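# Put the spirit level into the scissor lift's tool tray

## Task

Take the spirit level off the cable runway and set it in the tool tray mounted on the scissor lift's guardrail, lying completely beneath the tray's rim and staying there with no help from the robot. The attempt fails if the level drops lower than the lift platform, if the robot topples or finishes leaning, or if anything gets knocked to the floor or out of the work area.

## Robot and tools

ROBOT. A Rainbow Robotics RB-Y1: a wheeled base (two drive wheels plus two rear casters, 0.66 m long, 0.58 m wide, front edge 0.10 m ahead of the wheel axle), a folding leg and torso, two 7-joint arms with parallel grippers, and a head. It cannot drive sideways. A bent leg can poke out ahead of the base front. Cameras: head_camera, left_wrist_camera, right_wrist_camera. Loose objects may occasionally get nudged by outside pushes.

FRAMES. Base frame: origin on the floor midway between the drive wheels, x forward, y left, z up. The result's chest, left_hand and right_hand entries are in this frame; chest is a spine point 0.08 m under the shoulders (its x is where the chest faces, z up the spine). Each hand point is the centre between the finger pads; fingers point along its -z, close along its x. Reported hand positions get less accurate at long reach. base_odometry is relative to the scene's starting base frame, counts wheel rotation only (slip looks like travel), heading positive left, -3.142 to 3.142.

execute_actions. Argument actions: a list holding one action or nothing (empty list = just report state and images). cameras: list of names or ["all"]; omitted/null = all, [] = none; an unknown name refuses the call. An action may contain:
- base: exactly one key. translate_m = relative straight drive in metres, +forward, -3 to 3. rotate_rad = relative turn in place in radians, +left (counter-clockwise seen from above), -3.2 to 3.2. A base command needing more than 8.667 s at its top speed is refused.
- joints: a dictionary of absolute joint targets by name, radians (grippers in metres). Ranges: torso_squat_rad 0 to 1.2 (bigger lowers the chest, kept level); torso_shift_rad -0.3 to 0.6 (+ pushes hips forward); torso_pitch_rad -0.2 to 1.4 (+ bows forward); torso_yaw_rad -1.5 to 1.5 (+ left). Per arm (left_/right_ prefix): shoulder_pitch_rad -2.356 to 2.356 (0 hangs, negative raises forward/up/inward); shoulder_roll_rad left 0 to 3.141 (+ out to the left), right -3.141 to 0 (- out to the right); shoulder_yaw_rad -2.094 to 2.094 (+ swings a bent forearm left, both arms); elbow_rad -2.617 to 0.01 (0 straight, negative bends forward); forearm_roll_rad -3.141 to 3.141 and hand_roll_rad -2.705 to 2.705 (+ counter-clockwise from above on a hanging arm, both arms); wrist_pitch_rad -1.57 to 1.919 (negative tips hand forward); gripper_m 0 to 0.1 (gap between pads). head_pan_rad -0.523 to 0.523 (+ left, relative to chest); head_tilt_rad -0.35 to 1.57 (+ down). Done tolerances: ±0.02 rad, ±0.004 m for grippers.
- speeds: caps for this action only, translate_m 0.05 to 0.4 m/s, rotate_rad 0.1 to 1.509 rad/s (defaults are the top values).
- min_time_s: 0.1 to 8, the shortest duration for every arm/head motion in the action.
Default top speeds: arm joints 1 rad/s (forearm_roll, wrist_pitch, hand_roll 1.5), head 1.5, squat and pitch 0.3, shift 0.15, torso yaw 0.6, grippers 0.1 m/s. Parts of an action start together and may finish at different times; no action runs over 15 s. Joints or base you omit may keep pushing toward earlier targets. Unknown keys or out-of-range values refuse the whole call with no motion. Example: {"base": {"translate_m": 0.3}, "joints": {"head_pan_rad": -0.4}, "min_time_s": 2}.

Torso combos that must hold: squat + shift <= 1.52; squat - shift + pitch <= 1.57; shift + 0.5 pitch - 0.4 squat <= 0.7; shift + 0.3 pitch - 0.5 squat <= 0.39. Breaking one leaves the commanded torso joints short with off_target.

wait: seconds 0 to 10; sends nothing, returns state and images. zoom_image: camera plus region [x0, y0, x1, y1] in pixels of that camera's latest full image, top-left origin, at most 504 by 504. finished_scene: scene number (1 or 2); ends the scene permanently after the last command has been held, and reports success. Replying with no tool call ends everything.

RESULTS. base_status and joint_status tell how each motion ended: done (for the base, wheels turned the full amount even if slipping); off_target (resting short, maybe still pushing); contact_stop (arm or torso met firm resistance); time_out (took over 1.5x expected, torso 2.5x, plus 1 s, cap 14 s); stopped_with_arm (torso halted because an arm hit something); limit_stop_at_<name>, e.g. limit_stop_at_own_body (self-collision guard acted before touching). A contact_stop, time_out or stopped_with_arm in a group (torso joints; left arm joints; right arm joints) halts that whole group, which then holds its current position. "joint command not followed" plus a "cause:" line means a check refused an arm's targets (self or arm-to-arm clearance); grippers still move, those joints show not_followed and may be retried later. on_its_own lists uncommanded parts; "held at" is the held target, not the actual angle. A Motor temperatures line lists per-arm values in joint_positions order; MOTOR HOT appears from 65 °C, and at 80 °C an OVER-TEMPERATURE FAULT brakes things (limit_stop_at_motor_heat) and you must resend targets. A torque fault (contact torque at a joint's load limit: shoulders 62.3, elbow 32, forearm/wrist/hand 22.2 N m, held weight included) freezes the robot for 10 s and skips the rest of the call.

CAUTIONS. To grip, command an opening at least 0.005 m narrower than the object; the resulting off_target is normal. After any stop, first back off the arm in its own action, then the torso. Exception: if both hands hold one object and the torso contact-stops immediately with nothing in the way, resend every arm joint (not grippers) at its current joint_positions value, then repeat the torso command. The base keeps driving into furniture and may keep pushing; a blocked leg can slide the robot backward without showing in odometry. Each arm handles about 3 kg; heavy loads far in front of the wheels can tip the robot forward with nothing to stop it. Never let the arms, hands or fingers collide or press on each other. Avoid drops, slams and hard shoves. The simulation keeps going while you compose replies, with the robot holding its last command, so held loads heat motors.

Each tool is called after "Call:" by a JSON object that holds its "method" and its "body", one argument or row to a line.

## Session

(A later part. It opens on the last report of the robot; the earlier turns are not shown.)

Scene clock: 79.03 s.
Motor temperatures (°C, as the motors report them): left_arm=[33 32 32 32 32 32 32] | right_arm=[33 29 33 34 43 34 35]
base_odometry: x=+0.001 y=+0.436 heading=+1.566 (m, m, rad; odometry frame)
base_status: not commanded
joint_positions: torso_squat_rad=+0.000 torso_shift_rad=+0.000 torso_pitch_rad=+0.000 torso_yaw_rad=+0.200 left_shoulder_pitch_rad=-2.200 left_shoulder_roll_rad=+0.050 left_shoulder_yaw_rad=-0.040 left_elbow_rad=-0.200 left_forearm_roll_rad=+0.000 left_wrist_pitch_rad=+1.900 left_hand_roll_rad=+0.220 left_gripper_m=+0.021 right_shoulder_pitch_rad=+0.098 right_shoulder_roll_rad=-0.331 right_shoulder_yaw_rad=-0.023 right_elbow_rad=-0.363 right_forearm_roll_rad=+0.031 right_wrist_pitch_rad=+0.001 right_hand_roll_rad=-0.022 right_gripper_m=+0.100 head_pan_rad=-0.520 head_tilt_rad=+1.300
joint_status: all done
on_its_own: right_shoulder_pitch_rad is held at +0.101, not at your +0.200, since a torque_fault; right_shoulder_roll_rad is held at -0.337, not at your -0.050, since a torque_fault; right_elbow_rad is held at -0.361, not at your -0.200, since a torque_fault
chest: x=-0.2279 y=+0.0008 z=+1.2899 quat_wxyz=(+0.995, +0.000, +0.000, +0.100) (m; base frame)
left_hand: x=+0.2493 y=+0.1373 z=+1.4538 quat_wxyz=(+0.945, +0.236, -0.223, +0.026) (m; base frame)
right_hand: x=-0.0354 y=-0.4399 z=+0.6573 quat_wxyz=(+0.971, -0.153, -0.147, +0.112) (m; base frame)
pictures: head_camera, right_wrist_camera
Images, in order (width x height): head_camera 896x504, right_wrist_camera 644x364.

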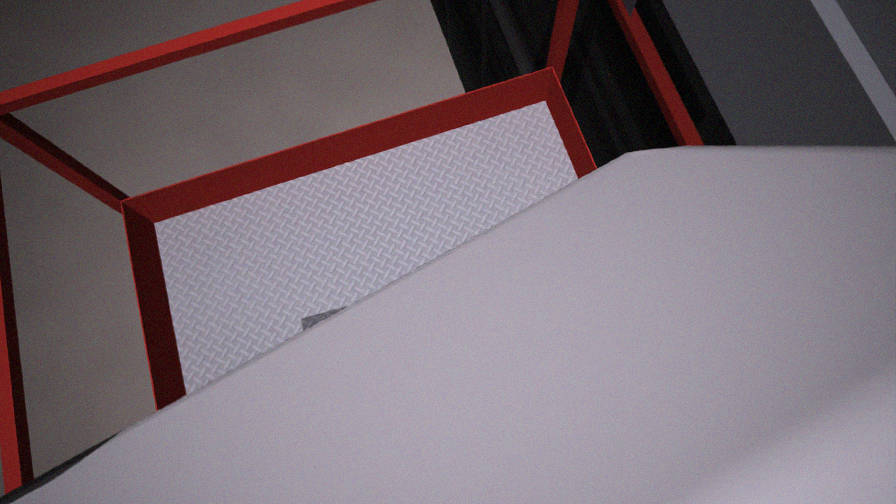

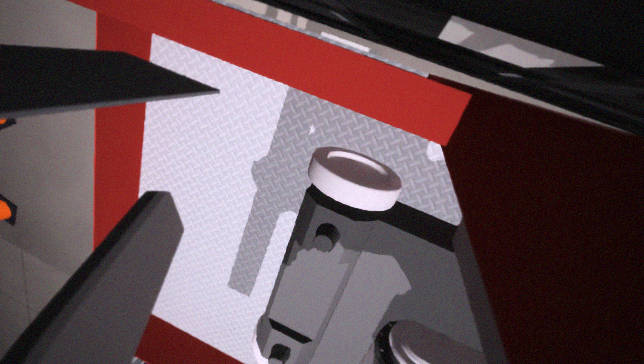

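Call:
{"method": "execute_actions", "body": {
  "actions": [
    {"joints":{"right_shoulder_roll_rad":-0.05},"min_time_s":1.5}
  ],
  "cameras": ["right_wrist_camera"]
}}

Call:
{"method": "execute_actions", "body": {
  "actions": [
    {"joints":{"torso_yaw_rad":-0.9,"right_shoulder_pitch_rad":0,"right_elbow_rad":-0.2},"base":{"translate_m":0.08}}
  ],
  "cameras": []
}}

Call:
{"method": "execute_actions", "body": {
  "actions": [
    {"joints":{"right_shoulder_roll_rad":-0.45,"left_shoulder_pitch_rad":-0.7,"left_elbow_rad":-2.1,"head_pan_rad":0.2,"head_tilt_rad":0.9},"min_time_s":2}
  ],
  "cameras": []
}}

Call:
{"method": "execute_actions", "body": {
  "actions": [
    {"joints":{"torso_yaw_rad":-1.37,"left_shoulder_pitch_rad":-0.25,"left_elbow_rad":-2.5,"left_shoulder_roll_rad":0.6},"min_time_s":2}
  ]
}}

Scene clock: 83.60 s.
Motor temperatures (°C, as the motors report them): left_arm=[33 32 32 32 32 32 32] | right_arm=[33 29 33 33 43 34 35]
base_odometry: x=+0.001 y=+0.436 heading=+1.566 (m, m, rad; odometry frame)
base_status: not commanded
joint_positions: torso_squat_rad=+0.000 torso_shift_rad=+0.000 torso_pitch_rad=+0.000 torso_yaw_rad=+0.200 left_shoulder_pitch_rad=-2.200 left_shoulder_roll_rad=+0.050 left_shoulder_yaw_rad=-0.040 left_elbow_rad=-0.200 left_forearm_roll_rad=+0.000 left_wrist_pitch_rad=+1.900 left_hand_roll_rad=+0.220 left_gripper_m=+0.021 right_shoulder_pitch_rad=+0.100 right_shoulder_roll_rad=-0.050 right_shoulder_yaw_rad=-0.024 right_elbow_rad=-0.362 right_forearm_roll_rad=+0.031 right_wrist_pitch_rad=+0.002 right_hand_roll_rad=-0.022 right_gripper_m=+0.101 head_pan_rad=-0.520 head_tilt_rad=+1.300
joint_status: all done
on_its_own: right_shoulder_pitch_rad is held at +0.101, not at your +0.200, since a torque_fault; right_elbow_rad is held at -0.361, not at your -0.200, since a torque_fault
chest: x=-0.2279 y=+0.0008 z=+1.2899 quat_wxyz=(+0.995, +0.000, +0.000, +0.100) (m; base frame)
left_hand: x=+0.2493 y=+0.1372 z=+1.4537 quat_wxyz=(+0.945, +0.236, -0.223, +0.026) (m; base frame)
right_hand: x=-0.0753 y=-0.2404 z=+0.6161 quat_wxyz=(+0.987, -0.018, -0.134, +0.081) (m; base frame)
pictures: right_wrist_camera
Images, in order (width x height): right_wrist_camera 644x364.

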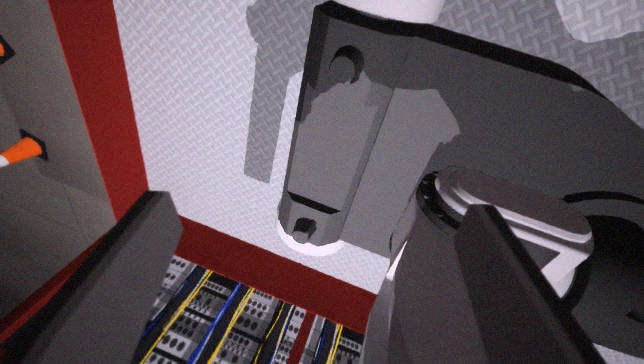

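Scene clock: 86.23 s.
Motor temperatures (°C, as the motors report them): left_arm=[33 32 32 32 32 32 32] | right_arm=[33 29 33 33 43 34 35]
base_odometry: x=+0.001 y=+0.516 heading=+1.566 (m, m, rad; odometry frame)
base_status: done
joint_positions: torso_squat_rad=+0.000 torso_shift_rad=+0.000 torso_pitch_rad=+0.000 torso_yaw_rad=-0.900 left_shoulder_pitch_rad=-2.199 left_shoulder_roll_rad=+0.050 left_shoulder_yaw_rad=-0.040 left_elbow_rad=-0.200 left_forearm_roll_rad=+0.000 left_wrist_pitch_rad=+1.900 left_hand_roll_rad=+0.220 left_gripper_m=+0.021 right_shoulder_pitch_rad=+0.000 right_shoulder_roll_rad=-0.050 right_shoulder_yaw_rad=-0.024 right_elbow_rad=-0.200 right_forearm_roll_rad=+0.031 right_wrist_pitch_rad=+0.002 right_hand_roll_rad=-0.022 right_gripper_m=+0.101 head_pan_rad=-0.520 head_tilt_rad=+1.300
joint_status: all done
chest: x=-0.2279 y=+0.0007 z=+1.2899 quat_wxyz=(+0.900, +0.000, +0.000, -0.435) (m; base frame)
left_hand: x=+0.1100 y=-0.3627 z=+1.4541 quat_wxyz=(+0.819, +0.085, -0.314, -0.472) (m; base frame)
right_hand: x=-0.3719 y=-0.2375 z=+0.6121 quat_wxyz=(+0.894, -0.067, -0.078, -0.437) (m; base frame)
pictures: none
No camera images: the call's "cameras" was empty. Leave "cameras" out to get every camera's image.

Scene clock: 88.77 s.
Motor temperatures (°C, as the motors report them): left_arm=[33 32 32 32 32 32 32] | right_arm=[33 29 33 33 43 34 35]
base_odometry: x=+0.001 y=+0.516 heading=+1.566 (m, m, rad; odometry frame)
base_status: not commanded
joint_positions: torso_squat_rad=+0.000 torso_shift_rad=+0.000 torso_pitch_rad=+0.000 torso_yaw_rad=-0.900 left_shoulder_pitch_rad=-0.700 left_shoulder_roll_rad=+0.050 left_shoulder_yaw_rad=-0.040 left_elbow_rad=-2.100 left_forearm_roll_rad=+0.000 left_wrist_pitch_rad=+1.900 left_hand_roll_rad=+0.220 left_gripper_m=+0.021 right_shoulder_pitch_rad=+0.000 right_shoulder_roll_rad=-0.449 right_shoulder_yaw_rad=-0.024 right_elbow_rad=-0.200 right_forearm_roll_rad=+0.031 right_wrist_pitch_rad=+0.002 right_hand_roll_rad=-0.022 right_gripper_m=+0.101 head_pan_rad=+0.200 head_tilt_rad=+0.900
joint_status: all done
chest: x=-0.2280 y=+0.0007 z=+1.2899 quat_wxyz=(+0.900, +0.000, +0.000, -0.435) (m; base frame)
left_hand: x=+0.1725 y=-0.2982 z=+1.2435 quat_wxyz=(+0.805, -0.207, -0.362, -0.423) (m; base frame)
right_hand: x=-0.6002 y=-0.4186 z=+0.6876 quat_wxyz=(+0.880, -0.244, +0.009, -0.408) (m; base frame)
pictures: none
No camera images: the call's "cameras" was empty. Leave "cameras" out to get every camera's image.

Scene clock: 91.07 s.
Motor temperatures (°C, as the motors report them): left_arm=[33 32 32 32 32 32 32] | right_arm=[33 29 33 33 43 34 35]
base_odometry: x=+0.001 y=+0.516 heading=+1.566 (m, m, rad; odometry frame)
base_status: not commanded
joint_positions: torso_squat_rad=+0.000 torso_shift_rad=+0.000 torso_pitch_rad=+0.000 torso_yaw_rad=-1.370 left_shoulder_pitch_rad=-0.250 left_shoulder_roll_rad=+0.599 left_shoulder_yaw_rad=-0.040 left_elbow_rad=-2.500 left_forearm_roll_rad=+0.000 left_wrist_pitch_rad=+1.900 left_hand_roll_rad=+0.220 left_gripper_m=+0.021 right_shoulder_pitch_rad=+0.000 right_shoulder_roll_rad=-0.450 right_shoulder_yaw_rad=-0.024 right_elbow_rad=-0.200 right_forearm_roll_rad=+0.031 right_wrist_pitch_rad=+0.002 right_hand_roll_rad=-0.022 right_gripper_m=+0.101 head_pan_rad=+0.200 head_tilt_rad=+0.900
joint_status: all done
chest: x=-0.2280 y=+0.0007 z=+1.2899 quat_wxyz=(+0.774, +0.000, +0.000, -0.633) (m; base frame)
left_hand: x=+0.1794 y=-0.3209 z=+1.2183 quat_wxyz=(+0.670, -0.089, -0.472, -0.567) (m; base frame)
right_hand: x=-0.7496 y=-0.2046 z=+0.6874 quat_wxyz=(+0.760, -0.235, +0.065, -0.602) (m; base frame)
pictures: head_camera, left_wrist_camera, right_wrist_camera
Images, in order (width x height): head_camera 896x504, left_wrist_camera 644x364, right_wrist_camera 644x364.

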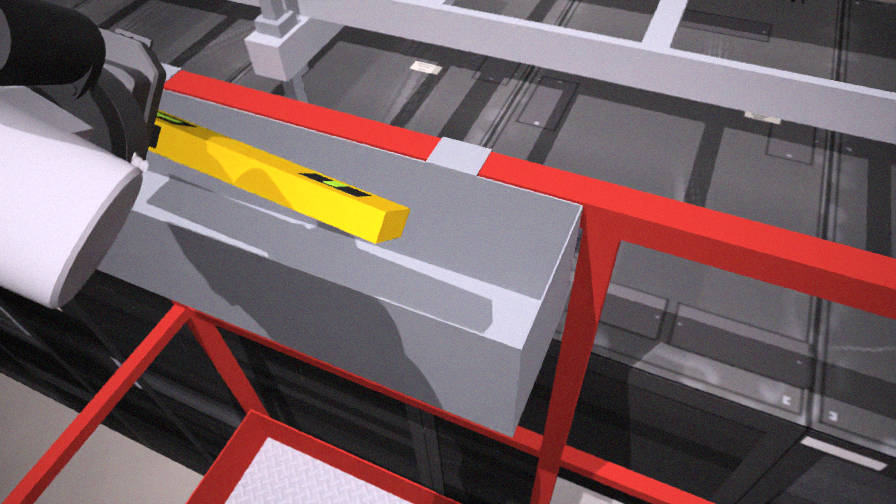

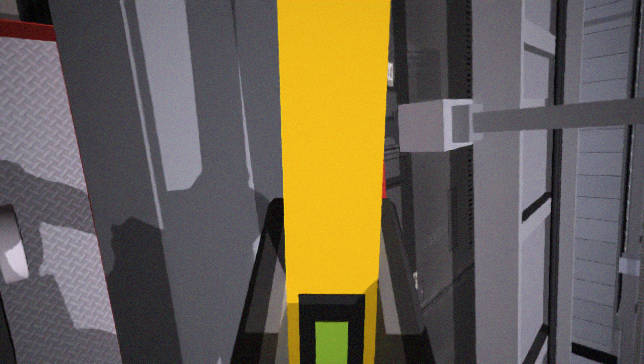

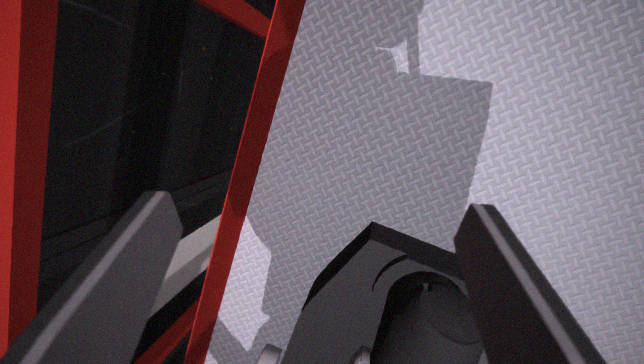

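Call:
{"method": "execute_actions", "body": {
  "actions": [
    {"base":{"translate_m":-0.12},"joints":{"left_shoulder_pitch_rad":-0.05,"left_elbow_rad":-2.58},"min_time_s":1.5}
  ]
}}

Scene clock: 96.03 s.
Motor temperatures (°C, as the motors report them): left_arm=[33 32 32 32 32 32 32] | right_arm=[33 29 33 33 43 34 35]
base_odometry: x=+0.000 y=+0.396 heading=+1.566 (m, m, rad; odometry frame)
base_status: done
joint_positions: torso_squat_rad=+0.000 torso_shift_rad=+0.000 torso_pitch_rad=+0.000 torso_yaw_rad=-1.370 left_shoulder_pitch_rad=-0.050 left_shoulder_roll_rad=+0.600 left_shoulder_yaw_rad=-0.040 left_elbow_rad=-2.580 left_forearm_roll_rad=+0.000 left_wrist_pitch_rad=+1.900 left_hand_roll_rad=+0.220 left_gripper_m=+0.021 right_shoulder_pitch_rad=+0.000 right_shoulder_roll_rad=-0.450 right_shoulder_yaw_rad=-0.024 right_elbow_rad=-0.200 right_forearm_roll_rad=+0.031 right_wrist_pitch_rad=+0.002 right_hand_roll_rad=-0.022 right_gripper_m=+0.101 head_pan_rad=+0.200 head_tilt_rad=+0.900
joint_status: all done
chest: x=-0.2280 y=+0.0007 z=+1.2899 quat_wxyz=(+0.774, +0.000, +0.000, -0.633) (m; base frame)
left_hand: x=+0.1818 y=-0.2736 z=+1.1681 quat_wxyz=(+0.686, -0.050, -0.430, -0.585) (m; base frame)
right_hand: x=-0.7498 y=-0.2047 z=+0.6875 quat_wxyz=(+0.760, -0.235, +0.065, -0.602) (m; base frame)
pictures: head_camera, left_wrist_camera, right_wrist_camera
Images, in order (width x height): head_camera 896x504, left_wrist_camera 644x364, right_wrist_camera 644x364.

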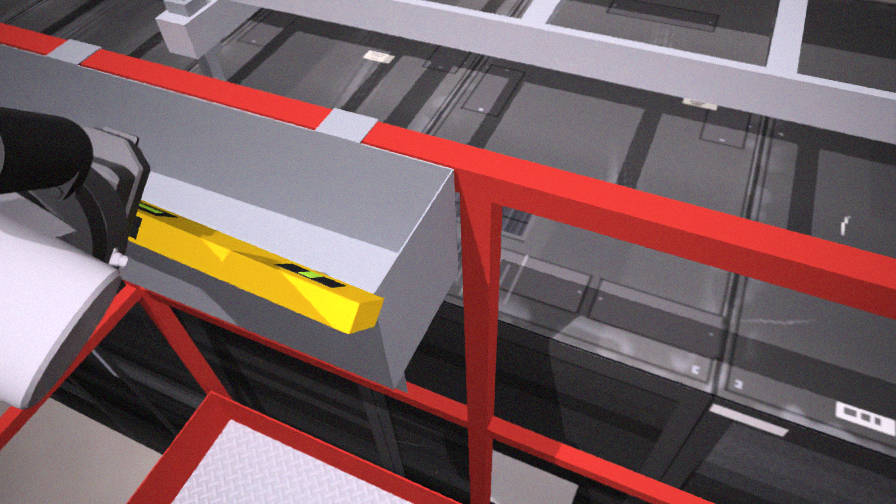

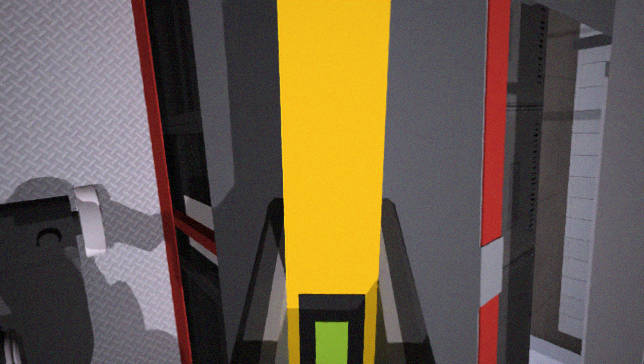

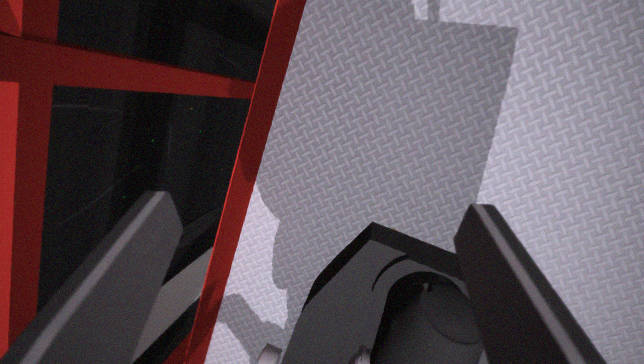

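Call:
{"method": "execute_actions", "body": {
  "actions": [
    {"base":{"translate_m":0.05},"joints":{"left_shoulder_pitch_rad":-0.18,"left_elbow_rad":-2.53},"min_time_s":1}
  ],
  "cameras": []
}}

Call:
{"method": "execute_actions", "body": {
  "actions": [
    {"joints":{"torso_squat_rad":0.4}}
  ],
  "cameras": ["head_camera","left_wrist_camera"]
}}

Scene clock: 98.90 s.
Motor temperatures (°C, as the motors report them): left_arm=[32 32 32 32 32 32 32] | right_arm=[33 29 33 33 43 34 35]
base_odometry: x=+0.001 y=+0.446 heading=+1.566 (m, m, rad; odometry frame)
base_status: done
joint_positions: torso_squat_rad=+0.000 torso_shift_rad=+0.000 torso_pitch_rad=+0.000 torso_yaw_rad=-1.370 left_shoulder_pitch_rad=-0.179 left_shoulder_roll_rad=+0.600 left_shoulder_yaw_rad=-0.040 left_elbow_rad=-2.530 left_forearm_roll_rad=+0.000 left_wrist_pitch_rad=+1.900 left_hand_roll_rad=+0.220 left_gripper_m=+0.021 right_shoulder_pitch_rad=+0.000 right_shoulder_roll_rad=-0.450 right_shoulder_yaw_rad=-0.024 right_elbow_rad=-0.200 right_forearm_roll_rad=+0.031 right_wrist_pitch_rad=+0.002 right_hand_roll_rad=-0.022 right_gripper_m=+0.101 head_pan_rad=+0.200 head_tilt_rad=+0.900
joint_status: all done
chest: x=-0.2280 y=+0.0007 z=+1.2899 quat_wxyz=(+0.774, +0.000, +0.000, -0.633) (m; base frame)
left_hand: x=+0.1805 y=-0.3048 z=+1.2000 quat_wxyz=(+0.675, -0.075, -0.458, -0.573) (m; base frame)
right_hand: x=-0.7498 y=-0.2047 z=+0.6875 quat_wxyz=(+0.760, -0.235, +0.065, -0.602) (m; base frame)
pictures: none
No camera images: the call's "cameras" was empty. Leave "cameras" out to get every camera's image.

Scene clock: 101.03 s.
Motor temperatures (°C, as the motors report them): left_arm=[32 32 32 32 32 32 32] | right_arm=[32 29 33 33 43 34 35]
base_odometry: x=+0.001 y=+0.446 heading=+1.566 (m, m, rad; odometry frame)
base_status: not commanded
joint_positions: torso_squat_rad=+0.400 torso_shift_rad=+0.000 torso_pitch_rad=-0.001 torso_yaw_rad=-1.370 left_shoulder_pitch_rad=-0.181 left_shoulder_roll_rad=+0.600 left_shoulder_yaw_rad=-0.039 left_elbow_rad=-2.531 left_forearm_roll_rad=-0.001 left_wrist_pitch_rad=+1.900 left_hand_roll_rad=+0.220 left_gripper_m=+0.022 right_shoulder_pitch_rad=+0.000 right_shoulder_roll_rad=-0.450 right_shoulder_yaw_rad=-0.024 right_elbow_rad=-0.200 right_forearm_roll_rad=+0.031 right_wrist_pitch_rad=+0.002 right_hand_roll_rad=-0.022 right_gripper_m=+0.101 head_pan_rad=+0.200 head_tilt_rad=+0.900
joint_status: all done
chest: x=-0.2283 y=+0.0010 z=+1.2346 quat_wxyz=(+0.774, +0.000, -0.001, -0.633) (m; base frame)
left_hand: x=+0.1803 y=-0.3049 z=+1.1464 quat_wxyz=(+0.675, -0.076, -0.460, -0.572) (m; base frame)
right_hand: x=-0.7497 y=-0.2048 z=+0.6320 quat_wxyz=(+0.760, -0.235, +0.065, -0.602) (m; base frame)
pictures: head_camera, left_wrist_camera
Images, in order (width x height): head_camera 896x504, left_wrist_camera 644x364.

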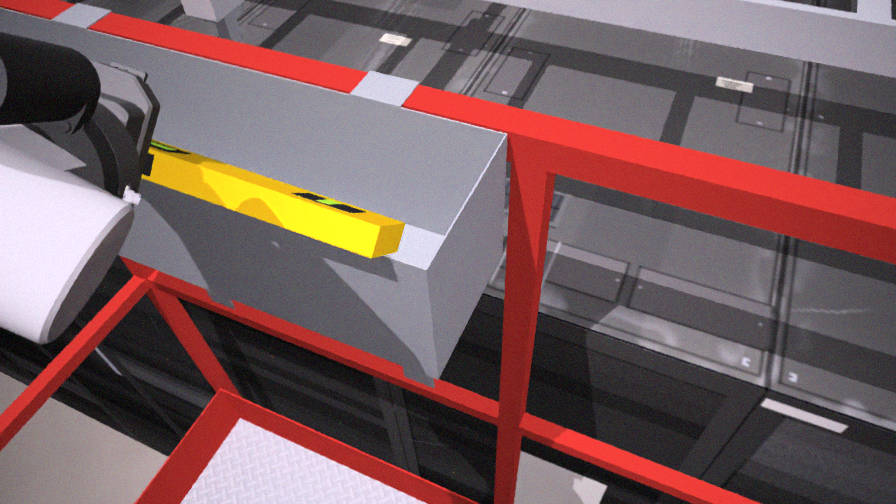

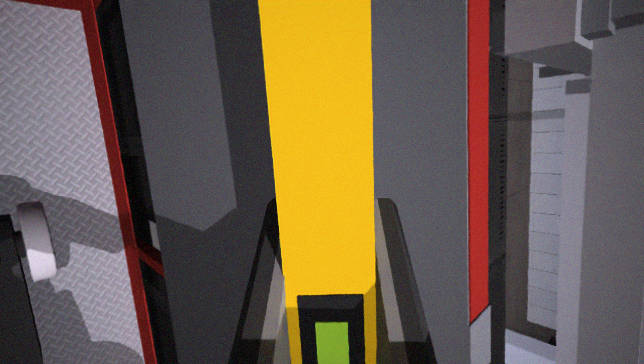

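Call:
{"method": "execute_actions", "body": {
  "actions": [
    {"joints":{"left_shoulder_pitch_rad":-0.25,"left_elbow_rad":-2.5},"min_time_s":1}
  ],
  "cameras": ["head_camera","left_wrist_camera"]
}}

Scene clock: 103.40 s.
Motor temperatures (°C, as the motors report them): left_arm=[32 32 32 32 32 32 32] | right_arm=[32 29 33 33 43 34 35]
base_odometry: x=+0.001 y=+0.446 heading=+1.566 (m, m, rad; odometry frame)
base_status: not commanded
joint_positions: torso_squat_rad=+0.400 torso_shift_rad=+0.000 torso_pitch_rad=+0.000 torso_yaw_rad=-1.370 left_shoulder_pitch_rad=-0.249 left_shoulder_roll_rad=+0.600 left_shoulder_yaw_rad=-0.040 left_elbow_rad=-2.500 left_forearm_roll_rad=+0.000 left_wrist_pitch_rad=+1.900 left_hand_roll_rad=+0.220 left_gripper_m=+0.021 right_shoulder_pitch_rad=+0.000 right_shoulder_roll_rad=-0.450 right_shoulder_yaw_rad=-0.024 right_elbow_rad=-0.200 right_forearm_roll_rad=+0.031 right_wrist_pitch_rad=+0.002 right_hand_roll_rad=-0.022 right_gripper_m=+0.101 head_pan_rad=+0.200 head_tilt_rad=+0.900
joint_status: all done
chest: x=-0.2281 y=+0.0007 z=+1.2347 quat_wxyz=(+0.774, +0.000, +0.000, -0.633) (m; base frame)
left_hand: x=+0.1795 y=-0.3207 z=+1.1630 quat_wxyz=(+0.670, -0.088, -0.472, -0.566) (m; base frame)
right_hand: x=-0.7498 y=-0.2047 z=+0.6322 quat_wxyz=(+0.760, -0.235, +0.065, -0.602) (m; base frame)
pictures: head_camera, left_wrist_camera
Images, in order (width x height): head_camera 896x504, left_wrist_camera 644x364.

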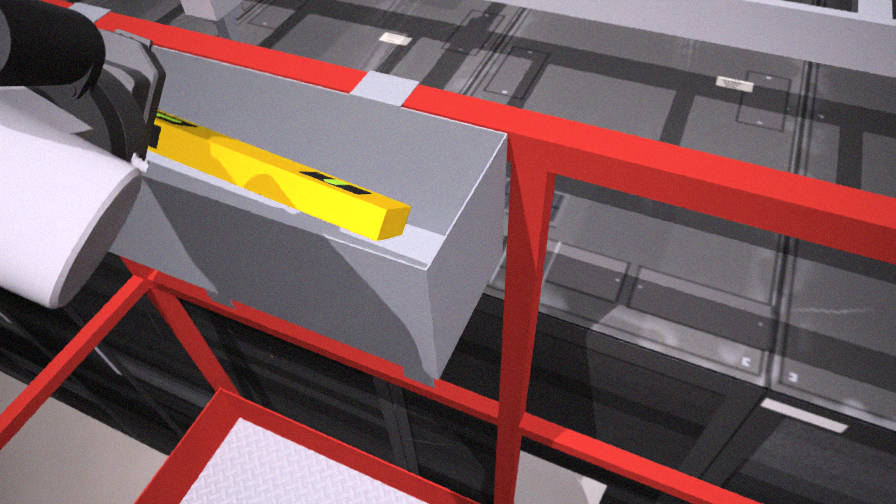

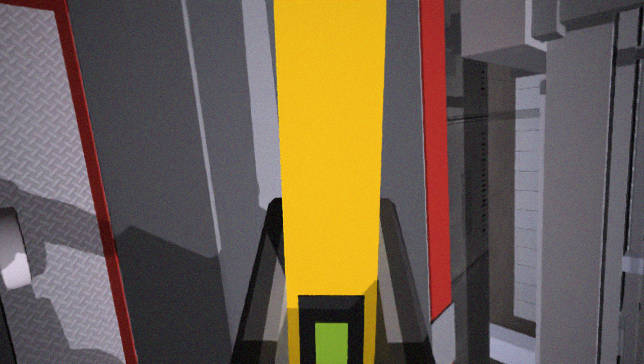

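Call:
{"method": "execute_actions", "body": {
  "actions": [
    {"joints":{"torso_squat_rad":0.46}}
  ],
  "cameras": []
}}

Call:
{"method": "execute_actions", "body": {
  "actions": [
    {"joints":{"left_gripper_m":0.08}}
  ],
  "cameras": []
}}

Call:
{"method": "execute_actions", "body": {
  "actions": [
    {"joints":{"torso_squat_rad":0.1}}
  ],
  "cameras": ["head_camera","left_wrist_camera"]
}}

Scene clock: 109.23 s.
Motor temperatures (°C, as the motors report them): left_arm=[32 32 32 32 32 32 32] | right_arm=[32 29 33 33 43 34 35]
base_odometry: x=+0.001 y=+0.446 heading=+1.566 (m, m, rad; odometry frame)
base_status: not commanded
joint_positions: torso_squat_rad=+0.460 torso_shift_rad=+0.000 torso_pitch_rad=+0.000 torso_yaw_rad=-1.370 left_shoulder_pitch_rad=-0.249 left_shoulder_roll_rad=+0.600 left_shoulder_yaw_rad=-0.040 left_elbow_rad=-2.500 left_forearm_roll_rad=+0.000 left_wrist_pitch_rad=+1.900 left_hand_roll_rad=+0.220 left_gripper_m=+0.021 right_shoulder_pitch_rad=+0.000 right_shoulder_roll_rad=-0.450 right_shoulder_yaw_rad=-0.024 right_elbow_rad=-0.200 right_forearm_roll_rad=+0.031 right_wrist_pitch_rad=+0.002 right_hand_roll_rad=-0.022 right_gripper_m=+0.101 head_pan_rad=+0.200 head_tilt_rad=+0.900
joint_status: all done
chest: x=-0.2280 y=+0.0007 z=+1.2171 quat_wxyz=(+0.774, +0.000, +0.000, -0.633) (m; base frame)
left_hand: x=+0.1796 y=-0.3207 z=+1.1455 quat_wxyz=(+0.670, -0.088, -0.472, -0.566) (m; base frame)
right_hand: x=-0.7497 y=-0.2047 z=+0.6147 quat_wxyz=(+0.760, -0.235, +0.065, -0.602) (m; base frame)
pictures: none
No camera images: the call's "cameras" was empty. Leave "cameras" out to get every camera's image.

Scene clock: 110.53 s.
Motor temperatures (°C, as the motors report them): left_arm=[32 32 32 32 32 33 32] | right_arm=[32 29 33 33 43 34 35]
base_odometry: x=+0.001 y=+0.446 heading=+1.566 (m, m, rad; odometry frame)
base_status: not commanded
joint_positions: torso_squat_rad=+0.460 torso_shift_rad=+0.000 torso_pitch_rad=-0.001 torso_yaw_rad=-1.371 left_shoulder_pitch_rad=-0.257 left_shoulder_roll_rad=+0.601 left_shoulder_yaw_rad=-0.038 left_elbow_rad=-2.502 left_forearm_roll_rad=-0.002 left_wrist_pitch_rad=+1.896 left_hand_roll_rad=+0.220 left_gripper_m=+0.053 right_shoulder_pitch_rad=+0.000 right_shoulder_roll_rad=-0.450 right_shoulder_yaw_rad=-0.024 right_elbow_rad=-0.200 right_forearm_roll_rad=+0.031 right_wrist_pitch_rad=+0.002 right_hand_roll_rad=-0.022 right_gripper_m=+0.101 head_pan_rad=+0.200 head_tilt_rad=+0.900
joint_status: left_gripper_m off_target (ended at +0.053, target +0.080)
chest: x=-0.2283 y=+0.0002 z=+1.2172 quat_wxyz=(+0.774, +0.000, +0.000, -0.633) (m; base frame)
left_hand: x=+0.1788 y=-0.3233 z=+1.1503 quat_wxyz=(+0.667, -0.092, -0.477, -0.565) (m; base frame)
right_hand: x=-0.7498 y=-0.2045 z=+0.6143 quat_wxyz=(+0.760, -0.235, +0.065, -0.602) (m; base frame)
pictures: none
No camera images: the call's "cameras" was empty. Leave "cameras" out to get every camera's image.

Scene clock: 112.50 s.
Motor temperatures (°C, as the motors report them): left_arm=[32 32 32 32 32 33 32] | right_arm=[32 29 33 33 43 34 35]
base_odometry: x=+0.001 y=+0.446 heading=+1.566 (m, m, rad; odometry frame)
base_status: not commanded
joint_positions: torso_squat_rad=+0.100 torso_shift_rad=+0.000 torso_pitch_rad=+0.000 torso_yaw_rad=-1.370 left_shoulder_pitch_rad=-0.250 left_shoulder_roll_rad=+0.600 left_shoulder_yaw_rad=-0.040 left_elbow_rad=-2.500 left_forearm_roll_rad=+0.000 left_wrist_pitch_rad=+1.900 left_hand_roll_rad=+0.220 left_gripper_m=+0.080 right_shoulder_pitch_rad=+0.000 right_shoulder_roll_rad=-0.450 right_shoulder_yaw_rad=-0.024 right_elbow_rad=-0.200 right_forearm_roll_rad=+0.031 right_wrist_pitch_rad=+0.002 right_hand_roll_rad=-0.022 right_gripper_m=+0.101 head_pan_rad=+0.200 head_tilt_rad=+0.900
joint_status: all done
on_its_own: left_gripper_m moved +0.026 to your old target +0.080
chest: x=-0.2280 y=+0.0008 z=+1.2864 quat_wxyz=(+0.774, +0.000, +0.000, -0.633) (m; base frame)
left_hand: x=+0.1796 y=-0.3209 z=+1.2153 quat_wxyz=(+0.670, -0.089, -0.472, -0.566) (m; base frame)
right_hand: x=-0.7498 y=-0.2047 z=+0.6841 quat_wxyz=(+0.760, -0.235, +0.065, -0.602) (m; base frame)
pictures: head_camera, left_wrist_camera
Images, in order (width x height): head_camera 896x504, left_wrist_camera 644x364.

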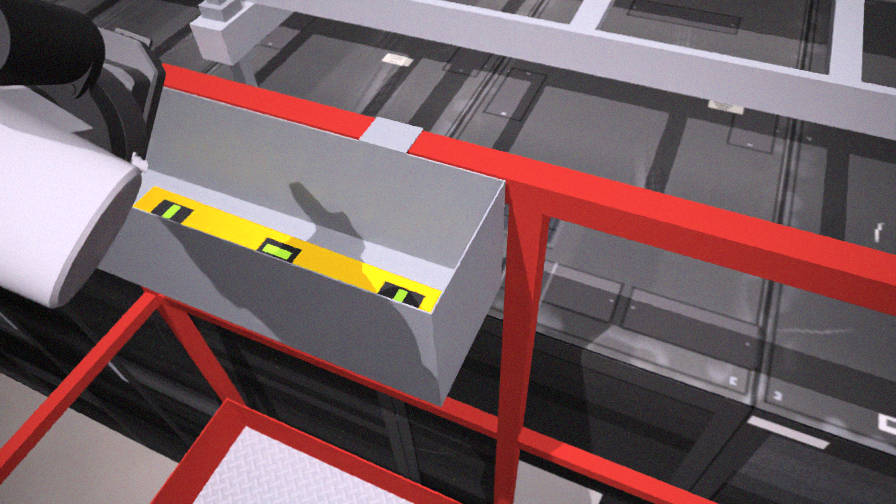

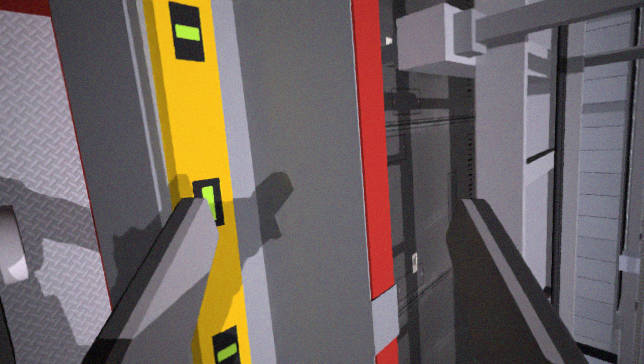

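Lying flat in the tray.

Call:
{"method": "finished_scene", "body": {
  "scene": 2
}}

The scene is finished: the task was done.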